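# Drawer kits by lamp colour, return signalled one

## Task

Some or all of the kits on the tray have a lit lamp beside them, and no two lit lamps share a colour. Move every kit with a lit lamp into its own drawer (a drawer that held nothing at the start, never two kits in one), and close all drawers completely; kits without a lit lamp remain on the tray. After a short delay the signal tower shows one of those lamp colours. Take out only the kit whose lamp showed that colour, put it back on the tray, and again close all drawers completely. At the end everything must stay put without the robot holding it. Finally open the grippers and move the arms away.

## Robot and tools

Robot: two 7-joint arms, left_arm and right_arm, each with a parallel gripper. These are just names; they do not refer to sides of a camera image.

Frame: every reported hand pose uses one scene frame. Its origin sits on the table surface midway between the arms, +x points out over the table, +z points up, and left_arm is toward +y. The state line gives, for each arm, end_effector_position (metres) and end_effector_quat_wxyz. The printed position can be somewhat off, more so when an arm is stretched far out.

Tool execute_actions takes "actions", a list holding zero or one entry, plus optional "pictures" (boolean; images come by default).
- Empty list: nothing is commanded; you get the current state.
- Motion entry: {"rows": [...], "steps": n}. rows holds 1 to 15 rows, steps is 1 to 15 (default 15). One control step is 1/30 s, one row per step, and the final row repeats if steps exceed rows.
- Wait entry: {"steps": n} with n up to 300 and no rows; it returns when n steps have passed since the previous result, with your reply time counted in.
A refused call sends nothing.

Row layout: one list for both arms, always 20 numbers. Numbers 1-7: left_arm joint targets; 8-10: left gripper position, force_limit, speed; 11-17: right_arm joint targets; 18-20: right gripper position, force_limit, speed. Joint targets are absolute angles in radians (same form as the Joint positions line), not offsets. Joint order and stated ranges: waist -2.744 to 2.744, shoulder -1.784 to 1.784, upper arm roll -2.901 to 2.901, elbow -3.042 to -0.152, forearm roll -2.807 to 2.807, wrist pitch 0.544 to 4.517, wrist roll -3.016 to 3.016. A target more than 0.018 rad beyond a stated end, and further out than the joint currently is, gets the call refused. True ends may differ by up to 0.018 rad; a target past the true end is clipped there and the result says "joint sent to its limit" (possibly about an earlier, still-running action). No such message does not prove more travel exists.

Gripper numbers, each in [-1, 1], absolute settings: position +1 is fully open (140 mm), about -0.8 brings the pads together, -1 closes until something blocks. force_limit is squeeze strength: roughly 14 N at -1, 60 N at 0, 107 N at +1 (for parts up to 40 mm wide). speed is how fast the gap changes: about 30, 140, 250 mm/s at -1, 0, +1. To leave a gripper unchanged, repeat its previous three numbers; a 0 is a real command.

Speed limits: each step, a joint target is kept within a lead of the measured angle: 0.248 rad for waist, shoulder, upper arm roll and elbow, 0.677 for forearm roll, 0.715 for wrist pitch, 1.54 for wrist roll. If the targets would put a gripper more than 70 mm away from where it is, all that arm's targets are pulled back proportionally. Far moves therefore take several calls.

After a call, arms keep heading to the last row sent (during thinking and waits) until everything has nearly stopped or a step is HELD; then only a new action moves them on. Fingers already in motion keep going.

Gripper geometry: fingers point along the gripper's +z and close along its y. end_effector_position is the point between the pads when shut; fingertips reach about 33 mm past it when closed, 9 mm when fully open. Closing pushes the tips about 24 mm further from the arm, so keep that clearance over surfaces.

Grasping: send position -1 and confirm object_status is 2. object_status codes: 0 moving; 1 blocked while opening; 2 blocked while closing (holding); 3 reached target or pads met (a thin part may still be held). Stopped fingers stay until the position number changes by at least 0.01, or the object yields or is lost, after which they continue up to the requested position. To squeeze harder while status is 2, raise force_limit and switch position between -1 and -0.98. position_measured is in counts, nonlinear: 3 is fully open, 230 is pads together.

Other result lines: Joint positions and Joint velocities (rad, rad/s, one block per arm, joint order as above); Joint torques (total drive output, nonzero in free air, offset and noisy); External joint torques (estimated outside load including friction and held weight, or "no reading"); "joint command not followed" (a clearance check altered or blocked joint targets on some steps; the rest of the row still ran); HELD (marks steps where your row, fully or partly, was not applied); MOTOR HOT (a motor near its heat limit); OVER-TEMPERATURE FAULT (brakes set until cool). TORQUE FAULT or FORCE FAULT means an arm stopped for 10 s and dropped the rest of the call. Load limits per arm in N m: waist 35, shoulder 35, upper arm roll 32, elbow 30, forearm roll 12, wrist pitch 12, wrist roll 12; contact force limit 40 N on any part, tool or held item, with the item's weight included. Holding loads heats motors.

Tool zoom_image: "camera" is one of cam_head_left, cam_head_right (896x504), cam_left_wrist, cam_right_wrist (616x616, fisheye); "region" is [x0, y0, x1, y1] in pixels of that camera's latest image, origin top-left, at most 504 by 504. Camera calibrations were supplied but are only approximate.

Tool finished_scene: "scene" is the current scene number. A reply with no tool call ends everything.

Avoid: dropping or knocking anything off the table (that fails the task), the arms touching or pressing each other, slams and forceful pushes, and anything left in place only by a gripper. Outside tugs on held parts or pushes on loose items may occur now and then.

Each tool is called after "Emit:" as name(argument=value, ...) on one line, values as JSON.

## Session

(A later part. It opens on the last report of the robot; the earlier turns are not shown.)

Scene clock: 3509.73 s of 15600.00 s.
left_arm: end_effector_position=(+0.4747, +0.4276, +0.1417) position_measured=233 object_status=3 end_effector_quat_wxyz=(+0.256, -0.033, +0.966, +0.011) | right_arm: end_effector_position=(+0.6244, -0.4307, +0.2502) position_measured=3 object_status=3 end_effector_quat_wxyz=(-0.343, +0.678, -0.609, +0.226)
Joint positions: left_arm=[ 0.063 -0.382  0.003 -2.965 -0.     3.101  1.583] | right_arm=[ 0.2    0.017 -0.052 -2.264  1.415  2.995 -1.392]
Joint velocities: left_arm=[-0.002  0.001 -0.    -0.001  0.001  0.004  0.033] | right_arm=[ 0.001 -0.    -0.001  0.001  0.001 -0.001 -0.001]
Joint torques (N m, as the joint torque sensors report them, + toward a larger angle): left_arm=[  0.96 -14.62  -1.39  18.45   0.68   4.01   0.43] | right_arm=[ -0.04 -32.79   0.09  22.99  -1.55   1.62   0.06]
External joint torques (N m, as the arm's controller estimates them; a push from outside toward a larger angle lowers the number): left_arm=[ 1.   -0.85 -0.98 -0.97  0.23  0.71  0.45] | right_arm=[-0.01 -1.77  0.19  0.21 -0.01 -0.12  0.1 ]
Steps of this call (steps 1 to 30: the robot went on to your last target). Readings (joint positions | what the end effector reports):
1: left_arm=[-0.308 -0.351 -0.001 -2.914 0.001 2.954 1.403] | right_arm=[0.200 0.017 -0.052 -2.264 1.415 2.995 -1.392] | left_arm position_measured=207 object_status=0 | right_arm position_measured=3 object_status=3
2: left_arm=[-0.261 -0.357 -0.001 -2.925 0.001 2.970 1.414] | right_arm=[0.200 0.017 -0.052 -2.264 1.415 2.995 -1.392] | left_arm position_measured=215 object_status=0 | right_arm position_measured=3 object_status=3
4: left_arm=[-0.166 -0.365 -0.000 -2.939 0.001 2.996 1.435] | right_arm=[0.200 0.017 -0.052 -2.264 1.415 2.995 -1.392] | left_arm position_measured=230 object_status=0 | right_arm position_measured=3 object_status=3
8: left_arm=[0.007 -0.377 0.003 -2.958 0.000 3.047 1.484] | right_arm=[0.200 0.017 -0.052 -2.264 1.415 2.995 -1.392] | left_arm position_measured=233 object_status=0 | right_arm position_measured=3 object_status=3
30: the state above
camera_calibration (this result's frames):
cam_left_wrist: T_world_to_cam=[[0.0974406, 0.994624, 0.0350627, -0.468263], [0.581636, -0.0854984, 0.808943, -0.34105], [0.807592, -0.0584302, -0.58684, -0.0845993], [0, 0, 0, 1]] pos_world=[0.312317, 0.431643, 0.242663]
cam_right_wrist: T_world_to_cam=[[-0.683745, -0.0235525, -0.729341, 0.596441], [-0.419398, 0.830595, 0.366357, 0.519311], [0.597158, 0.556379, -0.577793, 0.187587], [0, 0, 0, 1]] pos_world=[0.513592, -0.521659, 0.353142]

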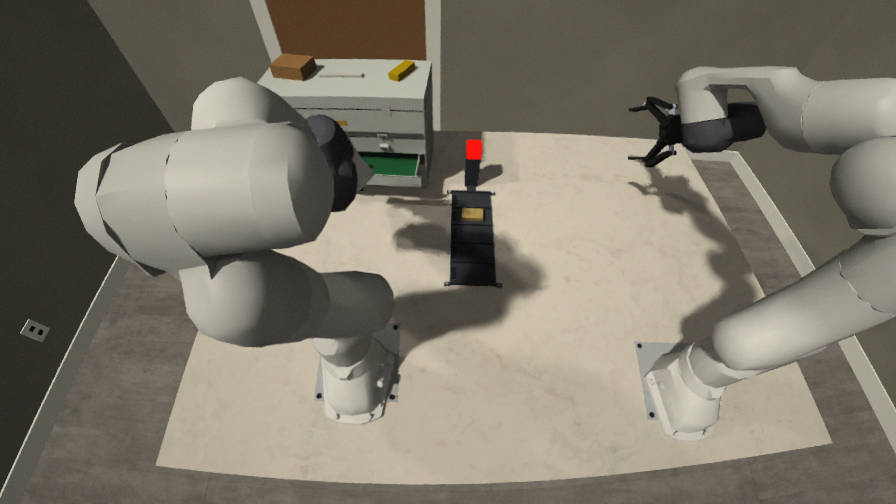

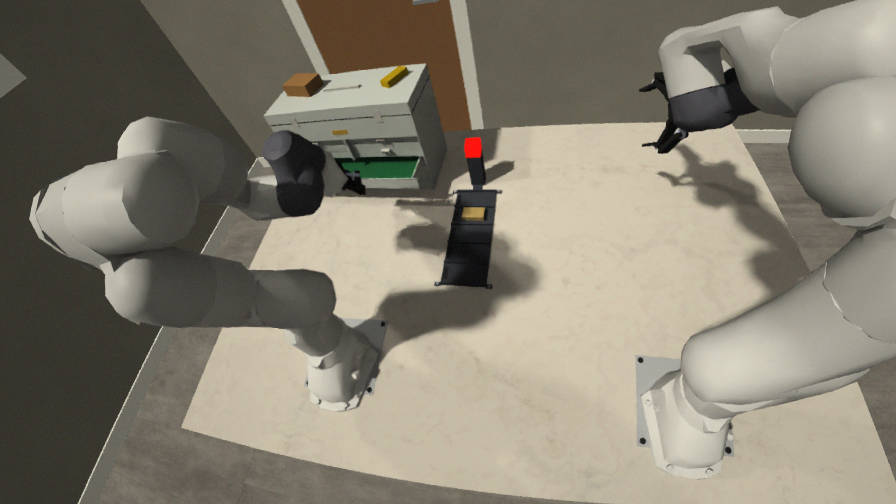

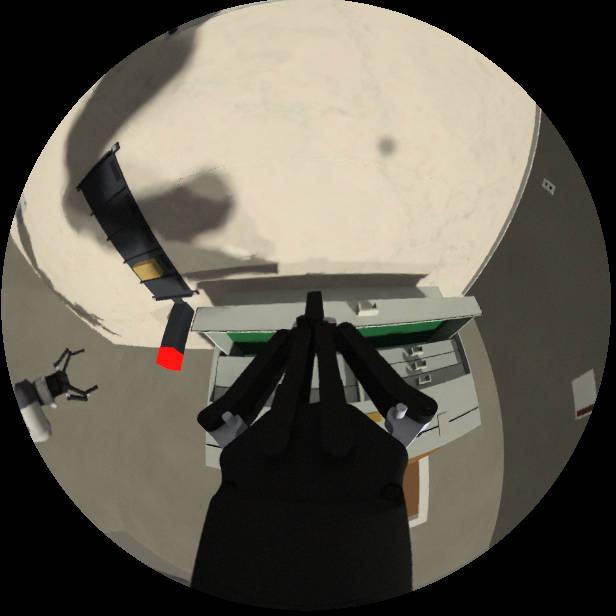

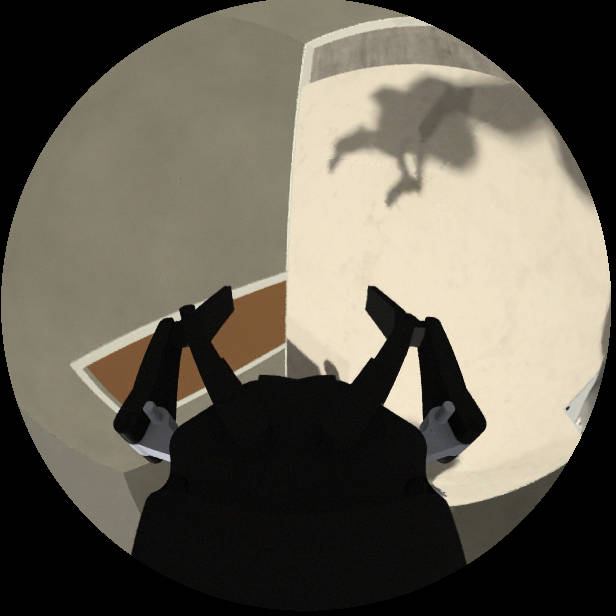

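Emit:
execute_actions(actions=[{"rows":[[0.066,-0.369,0,-2.958,0,3.135,1.6,-1,0,0,0.2,0.017,-0.05,-2.264,1.415,2.995,-1.392,1,0,0],[0.066,-0.354,0,-2.949,0,3.15,1.6,-1,0,0,0.2,0.017,-0.05,-2.264,1.415,2.995,-1.392,1,0,0],[0.066,-0.338,0,-2.941,0,3.165,1.6,-1,0,0,0.2,0.017,-0.05,-2.264,1.415,2.995,-1.392,1,0,0],[0.066,-0.323,0,-2.932,0,3.18,1.6,-1,0,0,0.2,0.017,-0.05,-2.264,1.415,2.995,-1.392,1,0,0],[0.066,-0.308,0,-2.923,0,3.194,1.6,-1,0,0,0.2,0.017,-0.05,-2.264,1.415,2.995,-1.392,1,0,0],[0.066,-0.293,0,-2.914,0,3.208,1.6,-1,0,0,0.2,0.017,-0.05,-2.264,1.415,2.995,-1.392,1,0,0],[0.066,-0.278,0,-2.906,0,3.221,1.6,-1,0,0,0.2,0.017,-0.05,-2.264,1.415,2.995,-1.392,1,0,0],[0.066,-0.262,0,-2.897,0,3.235,1.6,-1,0,0,0.2,0.017,-0.05,-2.264,1.415,2.995,-1.392,1,0,0],[0.066,-0.247,0,-2.888,0,3.248,1.6,-1,0,0,0.2,0.017,-0.05,-2.264,1.415,2.995,-1.392,1,0,0],[0.066,-0.232,0,-2.879,0,3.261,1.6,-1,0,0,0.2,0.017,-0.05,-2.264,1.415,2.995,-1.392,1,0,0],[0.066,-0.217,0,-2.871,0,3.275,1.6,-1,0,0,0.2,0.017,-0.05,-2.264,1.415,2.995,-1.392,1,0,0],[0.066,-0.202,0,-2.862,0,3.288,1.6,-1,0,0,0.2,0.017,-0.05,-2.264,1.415,2.995,-1.392,1,0,0],[0.066,-0.186,0,-2.853,0,3.3,1.6,-1,0,0,0.2,0.017,-0.05,-2.264,1.415,2.995,-1.392,1,0,0],[0.066,-0.171,0,-2.844,0,3.305,1.6,-1,0,0,0.2,0.017,-0.05,-2.264,1.415,2.995,-1.392,1,0,0],[0.066,-0.156,0,-2.8355,0,3.305,1.6,-1,0,0,0.2,0.017,-0.05,-2.264,1.415,2.995,-1.392,1,0,0]],"steps":15}], pictures=false)

Emit:
execute_actions(actions=[{"rows":[[0.066,-0.146,0,-2.823,0,3.303,1.6,-1,0,0,0.2,0.017,-0.05,-2.264,1.415,2.995,-1.392,1,0,0],[0.066,-0.135,0,-2.81,0,3.301,1.6,-1,0,0,0.2,0.017,-0.05,-2.264,1.415,2.995,-1.392,1,0,0],[0.066,-0.125,0,-2.797,0,3.298,1.6,-1,0,0,0.2,0.017,-0.05,-2.264,1.415,2.995,-1.392,1,0,0],[0.066,-0.114,0,-2.784,0,3.296,1.6,-1,0,0,0.2,0.017,-0.05,-2.264,1.415,2.995,-1.392,1,0,0],[0.066,-0.104,0,-2.772,0,3.293,1.6,-1,0,0,0.2,0.017,-0.05,-2.264,1.415,2.995,-1.392,1,0,0],[0.066,-0.094,0,-2.759,0,3.291,1.6,-1,0,0,0.2,0.017,-0.05,-2.264,1.415,2.995,-1.392,1,0,0],[0.066,-0.083,0,-2.746,0,3.289,1.6,-1,0,0,0.2,0.017,-0.05,-2.264,1.415,2.995,-1.392,1,0,0],[0.066,-0.073,0,-2.733,0,3.286,1.6,-1,0,0,0.2,0.017,-0.05,-2.264,1.415,2.995,-1.392,1,0,0],[0.066,-0.062,0,-2.721,0,3.284,1.6,-1,0,0,0.2,0.017,-0.05,-2.264,1.415,2.995,-1.392,1,0,0],[0.066,-0.052,0,-2.708,0,3.282,1.6,-1,0,0,0.2,0.017,-0.05,-2.264,1.415,2.995,-1.392,1,0,0],[0.066,-0.044,0,-2.698,0,3.28,1.6,-1,0,0,0.2,0.017,-0.05,-2.264,1.415,2.995,-1.392,1,0,0],[0.066,-0.037,0,-2.69,0,3.278,1.6,-1,0,0,0.2,0.017,-0.05,-2.264,1.415,2.995,-1.392,1,0,0]],"steps":15}], pictures=false)

Emit:
execute_actions(actions=[{"steps":10}], pictures=false)

Scene clock: 3538.37 s of 15600.00 s.
left_arm: end_effector_position=(+0.5283, +0.4309, +0.1387) position_measured=233 object_status=3 end_effector_quat_wxyz=(+0.289, -0.026, +0.957, +0.015) | right_arm: end_effector_position=(+0.6244, -0.4307, +0.2502) position_measured=3 object_status=3 end_effector_quat_wxyz=(-0.343, +0.678, -0.609, +0.226)
Joint positions: left_arm=[ 0.063 -0.19   0.    -2.858 -0.     3.255  1.594] | right_arm=[ 0.2    0.017 -0.052 -2.264  1.415  2.995 -1.392]
Joint velocities: left_arm=[-0.     0.425  0.     0.26   0.     0.265  0.001] | right_arm=[-0.    -0.001  0.001  0.001 -0.001  0.     0.   ]
Joint torques (N m, as the joint torque sensors report them, + toward a larger angle): left_arm=[  1.63 -19.26   0.53  17.2    0.62   4.44   0.32] | right_arm=[  0.03 -33.34  -0.02  23.01  -1.49   1.59   0.  ]
External joint torques (N m, as the arm's controller estimates them; a push from outside toward a larger angle lowers the number): left_arm=[1.56 2.45 0.65 0.24 0.26 1.14 0.33] | right_arm=[-0.07 -2.43 -0.06  0.33  0.05 -0.12  0.04]
Steps of this call (steps 1 to 15: the robot went on to your last target; steps 16 to 90: nothing new was sent; then 25.13 s passed at rest; steps 91 to 105: all 15 steps of this action). Readings (joint positions | what the end effector reports):
91: left_arm=[0.063 -0.380 0.003 -2.964 -0.000 3.107 1.593] | right_arm=[0.200 0.017 -0.052 -2.264 1.415 2.995 -1.392] | left_arm position_measured=233 object_status=3 | right_arm position_measured=3 object_status=3
92: left_arm=[0.063 -0.373 0.003 -2.961 -0.000 3.113 1.593] | right_arm=[0.200 0.017 -0.052 -2.264 1.415 2.995 -1.392] | left_arm position_measured=233 object_status=3 | right_arm position_measured=3 object_status=3
94: left_arm=[0.063 -0.352 0.003 -2.948 -0.000 3.131 1.593] | right_arm=[0.200 0.017 -0.052 -2.264 1.415 2.995 -1.392] | left_arm position_measured=233 object_status=3 | right_arm position_measured=3 object_status=3
98: left_arm=[0.063 -0.296 0.002 -2.917 -0.000 3.175 1.593] | right_arm=[0.200 0.017 -0.052 -2.264 1.415 2.995 -1.392] | left_arm position_measured=233 object_status=3 | right_arm position_measured=3 object_status=3
105: the state above

Scene clock: 3538.87 s of 15600.00 s.
left_arm: end_effector_position=(+0.5829, +0.4344, +0.1387) position_measured=233 object_status=3 end_effector_quat_wxyz=(+0.300, -0.025, +0.953, +0.015) | right_arm: end_effector_position=(+0.6244, -0.4307, +0.2502) position_measured=3 object_status=3 end_effector_quat_wxyz=(-0.343, +0.678, -0.609, +0.226)
Joint positions: left_arm=[ 0.063 -0.04  -0.001 -2.703  0.     3.273  1.595] | right_arm=[ 0.2    0.017 -0.052 -2.264  1.415  2.995 -1.392]
Joint velocities: left_arm=[-0.001  0.063  0.     0.075  0.001 -0.009  0.   ] | right_arm=[ 0.001  0.001 -0.001  0.002  0.    -0.001 -0.   ]
Joint torques (N m, as the joint torque sensors report them, + toward a larger angle): left_arm=[  1.03 -25.59   0.71  21.13   0.6    4.45   0.38] | right_arm=[  0.15 -32.62  -0.72  23.13  -1.54   1.65   0.03]
External joint torques (N m, as the arm's controller estimates them; a push from outside toward a larger angle lowers the number): left_arm=[ 1.04 -0.44  0.75  3.53  0.24  1.17  0.39] | right_arm=[ 0.19 -1.75 -0.62  0.45  0.   -0.08  0.08]
Steps of this call (steps 1 to 15: all 15 steps of this action). Readings (joint positions | what the end effector reports):
1: left_arm=[0.063 -0.176 0.000 -2.848 -0.000 3.263 1.594] | right_arm=[0.200 0.017 -0.052 -2.264 1.415 2.995 -1.392] | left_arm position_measured=233 object_status=3 | right_arm position_measured=3 object_status=3
2: left_arm=[0.063 -0.163 -0.000 -2.838 -0.000 3.268 1.594] | right_arm=[0.200 0.017 -0.052 -2.264 1.415 2.995 -1.392] | left_arm position_measured=233 object_status=3 | right_arm position_measured=3 object_status=3
4: left_arm=[0.063 -0.139 -0.000 -2.815 -0.000 3.274 1.594] | right_arm=[0.200 0.017 -0.052 -2.264 1.415 2.995 -1.392] | left_arm position_measured=233 object_status=3 | right_arm position_measured=3 object_status=3
8: left_arm=[0.063 -0.094 -0.001 -2.767 -0.000 3.275 1.595] | right_arm=[0.200 0.017 -0.052 -2.264 1.415 2.995 -1.392] | left_arm position_measured=233 object_status=3 | right_arm position_measured=3 object_status=3
15: the state above

Scene clock: 3539.20 s of 15600.00 s.
left_arm: end_effector_position=(+0.5845, +0.4345, +0.1388) position_measured=233 object_status=3 end_effector_quat_wxyz=(+0.300, -0.025, +0.953, +0.015) | right_arm: end_effector_position=(+0.6244, -0.4307, +0.2502) position_measured=3 object_status=3 end_effector_quat_wxyz=(-0.343, +0.678, -0.609, +0.226)
Joint positions: left_arm=[ 0.063 -0.036 -0.001 -2.698  0.     3.272  1.595] | right_arm=[ 0.2    0.017 -0.052 -2.264  1.415  2.995 -1.392]
Joint velocities: left_arm=[ 0.001  0.     0.     0.    -0.001 -0.001  0.   ] | right_arm=[-0.002 -0.001  0.    -0.     0.     0.    -0.001]
Joint torques (N m, as the joint torque sensors report them, + toward a larger angle): left_arm=[  1.23 -25.11   0.82  22.59   0.63   4.51   0.25] | right_arm=[  0.26 -32.82   0.22  23.19  -1.57   1.66   0.04]
External joint torques (N m, as the arm's controller estimates them; a push from outside toward a larger angle lowers the number): left_arm=[ 1.18 -0.29  0.8   4.29  0.26  1.14  0.27] | right_arm=[ 0.31 -1.78  0.33  0.44 -0.04 -0.08  0.09]
Steps of this call (steps 1 to 10: the robot went on to your last target). Readings (joint positions | what the end effector reports):
1: left_arm=[0.063 -0.039 -0.001 -2.701 0.000 3.273 1.595] | right_arm=[0.200 0.017 -0.052 -2.264 1.415 2.995 -1.392] | left_arm position_measured=233 object_status=3 | right_arm position_measured=3 object_status=3
2: left_arm=[0.063 -0.038 -0.001 -2.700 0.000 3.273 1.595] | right_arm=[0.200 0.017 -0.052 -2.264 1.415 2.995 -1.392] | left_arm position_measured=233 object_status=3 | right_arm position_measured=3 object_status=3
4: left_arm=[0.063 -0.037 -0.001 -2.698 0.000 3.272 1.595] | right_arm=[0.200 0.017 -0.052 -2.264 1.415 2.995 -1.392] | left_arm position_measured=233 object_status=3 | right_arm position_measured=3 object_status=3
8: left_arm=[0.063 -0.036 -0.001 -2.698 0.000 3.272 1.595] | right_arm=[0.200 0.017 -0.052 -2.264 1.415 2.995 -1.392] | left_arm position_measured=233 object_status=3 | right_arm position_measured=3 object_status=3
10: the state above

Emit:
execute_actions(actions=[{"rows":[[0.066,-0.03,0,-2.686,0,3.278,1.6,-1,0,0,0.2,0.017,-0.05,-2.264,1.415,2.995,-1.392,1,0,0],[0.066,-0.025,0,-2.68,0,3.277,1.6,-1,0,0,0.2,0.017,-0.05,-2.264,1.415,2.995,-1.392,1,0,0],[0.066,-0.02,0,-2.674,0,3.276,1.6,-1,0,0,0.2,0.017,-0.05,-2.264,1.415,2.995,-1.392,1,0,0],[0.066,-0.015,0,-2.668,0,3.275,1.6,-1,0,0,0.2,0.017,-0.05,-2.264,1.415,2.995,-1.392,1,0,0],[0.066,-0.01,0,-2.662,0,3.274,1.6,-1,0,0,0.2,0.017,-0.05,-2.264,1.415,2.995,-1.392,1,0,0],[0.066,-0.005,0,-2.656,0,3.273,1.6,-1,0,0,0.2,0.017,-0.05,-2.264,1.415,2.995,-1.392,1,0,0],[0.066,0.0,0,-2.65,0,3.272,1.6,-1,0,0,0.2,0.017,-0.05,-2.264,1.415,2.995,-1.392,1,0,0],[0.066,0.004,0,-2.645,0,3.271,1.6,-1,0,0,0.2,0.017,-0.05,-2.264,1.415,2.995,-1.392,1,0,0],[0.066,0.008,0,-2.64,0,3.27,1.6,-1,0,0,0.2,0.017,-0.05,-2.264,1.415,2.995,-1.392,1,0,0]],"steps":15}], pictures=false)

Emit:
execute_actions(actions=[{"steps":8}])

Scene clock: 3558.53 s of 15600.00 s.
left_arm: end_effector_position=(+0.5987, +0.4347, +0.1380) position_measured=233 object_status=3 end_effector_quat_wxyz=(+0.300, -0.024, +0.953, +0.015) | right_arm: end_effector_position=(+0.6244, -0.4307, +0.2502) position_measured=3 object_status=3 end_effector_quat_wxyz=(-0.343, +0.678, -0.609, +0.226)
Joint positions: left_arm=[ 0.063  0.001 -0.002 -2.653  0.     3.264  1.596] | right_arm=[ 0.2    0.017 -0.052 -2.264  1.415  2.995 -1.392]
Joint velocities: left_arm=[-0.001 -0.001  0.     0.007 -0.    -0.011  0.004] | right_arm=[-0.     0.     0.001 -0.    -0.001 -0.    -0.   ]
Joint torques (N m, as the joint torque sensors report them, + toward a larger angle): left_arm=[  1.27 -20.85   1.93  25.54   0.45   4.62   0.15] | right_arm=[  0.39 -32.99  -0.37  23.16  -1.52   1.66   0.07]
External joint torques (N m, as the arm's controller estimates them; a push from outside toward a larger angle lowers the number): left_arm=[1.3  5.49 1.96 7.03 0.06 1.24 0.16] | right_arm=[ 0.31 -2.06 -0.4   0.48  0.02 -0.06  0.11]
Steps of this call (steps 1 to 15: the robot went on to your last target; steps 16 to 90: nothing new was sent; then 15.83 s passed at rest; steps 91 to 105: all 15 steps of this action). Readings (joint positions | what the end effector reports):
91: left_arm=[0.063 -0.035 -0.001 -2.696 0.000 3.272 1.595] | right_arm=[0.200 0.017 -0.052 -2.264 1.415 2.995 -1.392] | left_arm position_measured=233 object_status=3 | right_arm position_measured=3 object_status=3
92: left_arm=[0.063 -0.032 -0.001 -2.694 0.000 3.272 1.595] | right_arm=[0.200 0.017 -0.052 -2.264 1.415 2.995 -1.392] | left_arm position_measured=233 object_status=3 | right_arm position_measured=3 object_status=3
94: left_arm=[0.063 -0.025 -0.002 -2.685 0.000 3.272 1.595] | right_arm=[0.200 0.017 -0.052 -2.264 1.415 2.995 -1.392] | left_arm position_measured=233 object_status=3 | right_arm position_measured=3 object_status=3
98: left_arm=[0.063 -0.006 -0.002 -2.663 0.000 3.270 1.595] | right_arm=[0.200 0.017 -0.052 -2.264 1.415 2.995 -1.392] | left_arm position_measured=233 object_status=3 | right_arm position_measured=3 object_status=3
105: the state above

Scene clock: 3558.80 s of 15600.00 s.
left_arm: end_effector_position=(+0.5987, +0.4347, +0.1380) position_measured=233 object_status=3 end_effector_quat_wxyz=(+0.300, -0.023, +0.954, +0.015) | right_arm: end_effector_position=(+0.6244, -0.4307, +0.2502) position_measured=3 object_status=3 end_effector_quat_wxyz=(-0.343, +0.678, -0.609, +0.226)
Joint positions: left_arm=[ 0.063  0.001 -0.002 -2.652  0.     3.263  1.596] | right_arm=[ 0.2    0.017 -0.052 -2.264  1.415  2.995 -1.392]
Joint velocities: left_arm=[ 0.002 -0.001  0.001 -0.001  0.001 -0.002  0.001] | right_arm=[ 0.001 -0.001 -0.001 -0.    -0.001 -0.     0.001]
Joint torques (N m, as the joint torque sensors report them, + toward a larger angle): left_arm=[  1.01 -21.42   1.92  25.15   0.54   4.51   0.33] | right_arm=[ -0.1  -32.66   0.04  23.21  -1.58   1.66   0.02]
External joint torques (N m, as the arm's controller estimates them; a push from outside toward a larger angle lowers the number): left_arm=[1.02 5.01 1.94 6.59 0.15 1.11 0.35] | right_arm=[-0.09 -1.65  0.11  0.49 -0.04 -0.07  0.06]
Steps of this call (steps 1 to 8: the robot went on to your last target). Readings (joint positions | what the end effector reports):
1: left_arm=[0.063 0.001 -0.002 -2.653 0.000 3.264 1.596] | right_arm=[0.200 0.017 -0.052 -2.264 1.415 2.995 -1.392] | left_arm position_measured=233 object_status=3 | right_arm position_measured=3 object_status=3
2: left_arm=[0.063 0.001 -0.002 -2.652 0.000 3.263 1.596] | right_arm=[0.200 0.017 -0.052 -2.264 1.415 2.995 -1.392] | left_arm position_measured=233 object_status=3 | right_arm position_measured=3 object_status=3
4: left_arm=[0.063 0.001 -0.002 -2.652 0.000 3.263 1.596] | right_arm=[0.200 0.017 -0.052 -2.264 1.415 2.995 -1.392] | left_arm position_measured=233 object_status=3 | right_arm position_measured=3 object_status=3
8: the state above
camera_calibration (this result's frames):
cam_left_wrist: T_world_to_cam=[[0.109077, 0.992245, 0.0596067, -0.496663], [0.503867, -0.106881, 0.857143, -0.360394], [0.856867, -0.0634604, -0.511618, -0.224244], [0, 0, 0, 1]] pos_world=[0.427912, 0.440062, 0.223787]
cam_right_wrist: T_world_to_cam=[[-0.683745, -0.0235526, -0.729341, 0.596441], [-0.419398, 0.830595, 0.366357, 0.519311], [0.597158, 0.556379, -0.577793, 0.187587], [0, 0, 0, 1]] pos_world=[0.513592, -0.521659, 0.353142]

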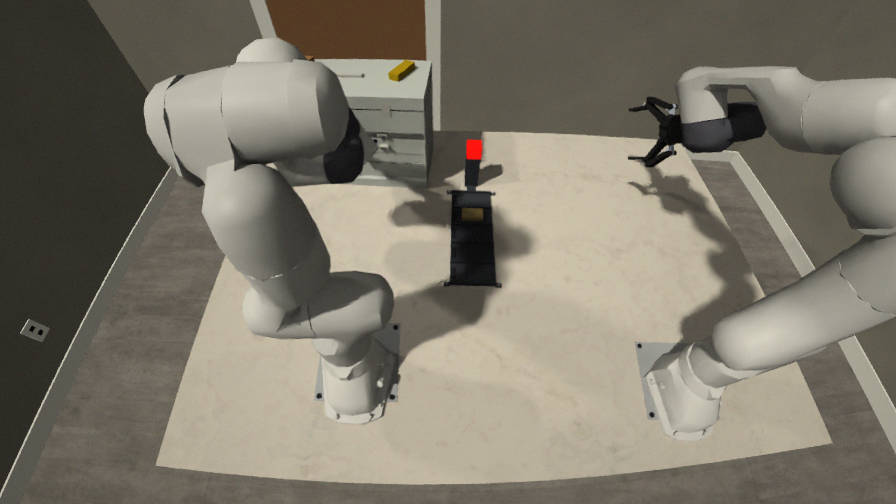

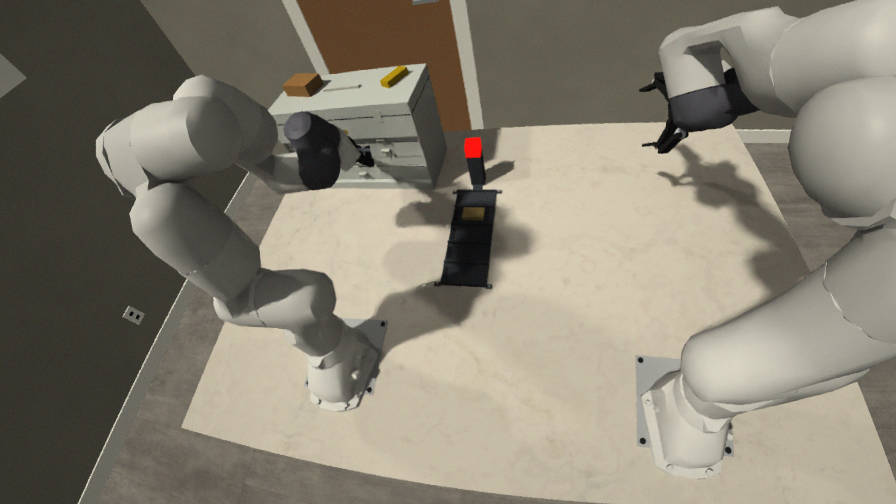

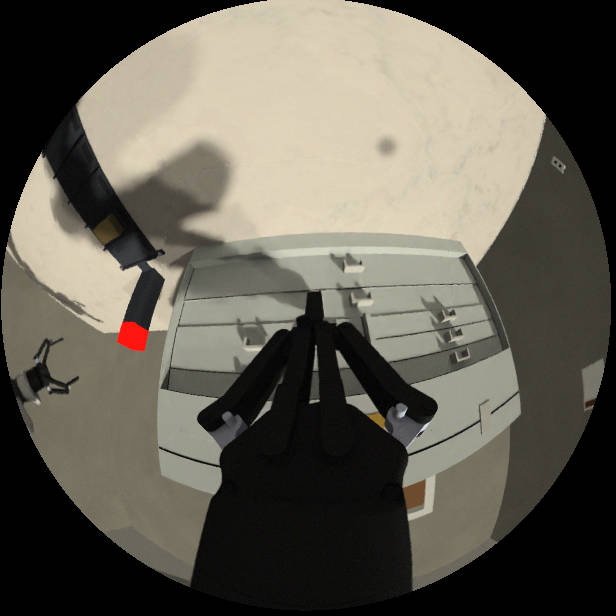

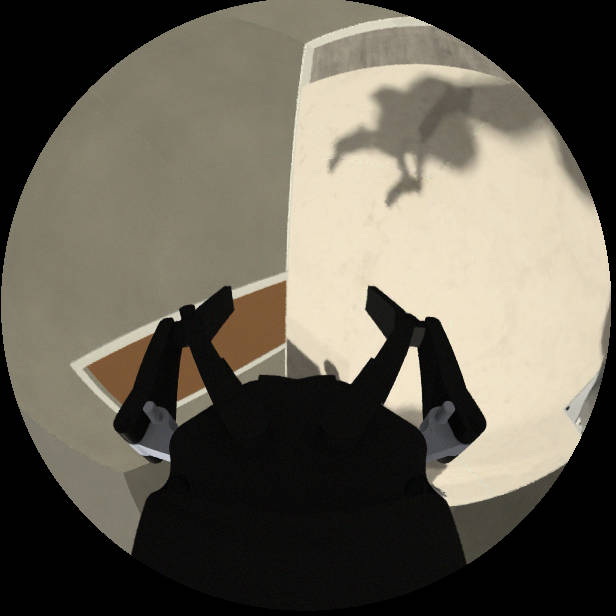

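Emit:
execute_actions(actions=[{"rows":[[0.066,-0.04,0,-2.7,0,3.27,1.6,-1,0,0,0.2,0.017,-0.05,-2.264,1.415,2.995,-1.392,1,0,0],[0.066,-0.1,0,-2.77,0,3.27,1.6,-1,0,0,0.2,0.017,-0.05,-2.264,1.415,2.995,-1.392,1,0,0],[0.066,-0.16,0,-2.83,0,3.25,1.6,-1,0,0,0.2,0.017,-0.05,-2.264,1.415,2.995,-1.392,1,0,0],[0.066,-0.384,0,-2.9,0,3.0,1.6,-1,0,0,0.2,0.017,-0.05,-2.264,1.415,2.995,-1.392,1,0,0]],"steps":15}], pictures=false)

Emit:
execute_actions(actions=[{"steps":15}], pictures=false)

Emit:
finished_scene(scene=1)

Scene clock: 3569.10 s of 15600.00 s.
left_arm: end_effector_position=(+0.4926, +0.4273, +0.1599) position_measured=233 object_status=3 end_effector_quat_wxyz=(+0.254, -0.024, +0.967, +0.013) | right_arm: end_effector_position=(+0.6244, -0.4307, +0.2502) position_measured=3 object_status=3 end_effector_quat_wxyz=(-0.343, +0.678, -0.609, +0.226)
Joint positions: left_arm=[ 0.063 -0.381 -0.002 -2.897  0.001  3.03   1.596] | right_arm=[ 0.2    0.017 -0.052 -2.264  1.415  2.995 -1.392]
Joint velocities: left_arm=[-0.    -0.01  -0.001 -0.027 -0.    -0.163  0.   ] | right_arm=[ 0.001  0.     0.     0.    -0.001 -0.001 -0.001]
Joint torques (N m, as the joint torque sensors report them, + toward a larger angle): left_arm=[  0.65 -15.04   1.62  20.08   0.62   2.81   0.3 ] | right_arm=[  0.08 -32.57  -0.19  22.82  -1.57   1.65   0.  ]
External joint torques (N m, as the arm's controller estimates them; a push from outside toward a larger angle lowers the number): left_arm=[ 0.7   0.02  2.   -0.94  0.12 -0.63  0.32] | right_arm=[ 0.02 -1.55 -0.18  0.08 -0.03 -0.07  0.04]
Steps of this call (steps 1 to 15: the robot went on to your last target; steps 16 to 90: nothing new was sent; then 6.80 s passed at rest; steps 91 to 105: all 15 steps of this action). Readings (joint positions | what the end effector reports):
91: left_arm=[0.063 -0.008 -0.002 -2.663 0.000 3.263 1.596] | right_arm=[0.200 0.017 -0.052 -2.264 1.415 2.995 -1.392] | left_arm position_measured=233 object_status=3 | right_arm position_measured=3 object_status=3
92: left_arm=[0.063 -0.032 -0.002 -2.692 0.001 3.264 1.596] | right_arm=[0.200 0.017 -0.052 -2.264 1.415 2.995 -1.392] | left_arm position_measured=233 object_status=3 | right_arm position_measured=3 object_status=3
94: left_arm=[0.063 -0.119 -0.002 -2.775 0.001 3.231 1.596] | right_arm=[0.200 0.017 -0.052 -2.264 1.415 2.995 -1.392] | left_arm position_measured=233 object_status=3 | right_arm position_measured=3 object_status=3
98: left_arm=[0.063 -0.336 -0.002 -2.875 0.001 3.107 1.596] | right_arm=[0.200 0.017 -0.052 -2.264 1.415 2.995 -1.392] | left_arm position_measured=233 object_status=3 | right_arm position_measured=3 object_status=3
105: the state above

Scene clock: 3569.60 s of 15600.00 s.
left_arm: end_effector_position=(+0.4861, +0.4269, +0.1539) position_measured=233 object_status=3 end_effector_quat_wxyz=(+0.242, -0.024, +0.970, +0.013) | right_arm: end_effector_position=(+0.6244, -0.4307, +0.2502) position_measured=3 object_status=3 end_effector_quat_wxyz=(-0.343, +0.678, -0.609, +0.226)
Joint positions: left_arm=[ 0.063 -0.382 -0.002 -2.899  0.001  3.005  1.596] | right_arm=[ 0.2    0.017 -0.052 -2.264  1.415  2.995 -1.392]
Joint velocities: left_arm=[-0.    -0.002  0.    -0.    -0.002 -0.009 -0.002] | right_arm=[ 0.001 -0.     0.002 -0.     0.001  0.001 -0.001]
Joint torques (N m, as the joint torque sensors report them, + toward a larger angle): left_arm=[  1.45 -15.77   2.01  19.07   0.49   2.77   0.21] | right_arm=[  0.29 -32.45  -0.13  23.04  -1.53   1.65   0.01]
External joint torques (N m, as the arm's controller estimates them; a push from outside toward a larger angle lowers the number): left_arm=[ 1.42 -0.88  2.31 -1.38  0.02 -0.52  0.23] | right_arm=[ 0.16 -1.54 -0.19  0.36  0.01 -0.06  0.06]
Steps of this call (steps 1 to 15: the robot went on to your last target). Readings (joint positions | what the end effector reports):
1: left_arm=[0.063 -0.381 -0.002 -2.898 0.001 3.026 1.596] | right_arm=[0.200 0.017 -0.052 -2.264 1.415 2.995 -1.392] | left_arm position_measured=233 object_status=3 | right_arm position_measured=3 object_status=3
2: left_arm=[0.063 -0.381 -0.002 -2.898 0.001 3.022 1.596] | right_arm=[0.200 0.017 -0.052 -2.264 1.415 2.995 -1.392] | left_arm position_measured=233 object_status=3 | right_arm position_measured=3 object_status=3
4: left_arm=[0.063 -0.381 -0.002 -2.899 0.001 3.016 1.596] | right_arm=[0.200 0.017 -0.052 -2.264 1.415 2.995 -1.392] | left_arm position_measured=233 object_status=3 | right_arm position_measured=3 object_status=3
8: left_arm=[0.063 -0.382 -0.002 -2.899 0.001 3.009 1.596] | right_arm=[0.200 0.017 -0.052 -2.264 1.415 2.995 -1.392] | left_arm position_measured=233 object_status=3 | right_arm position_measured=3 object_status=3
15: the state above

The scene is finished: the task was done.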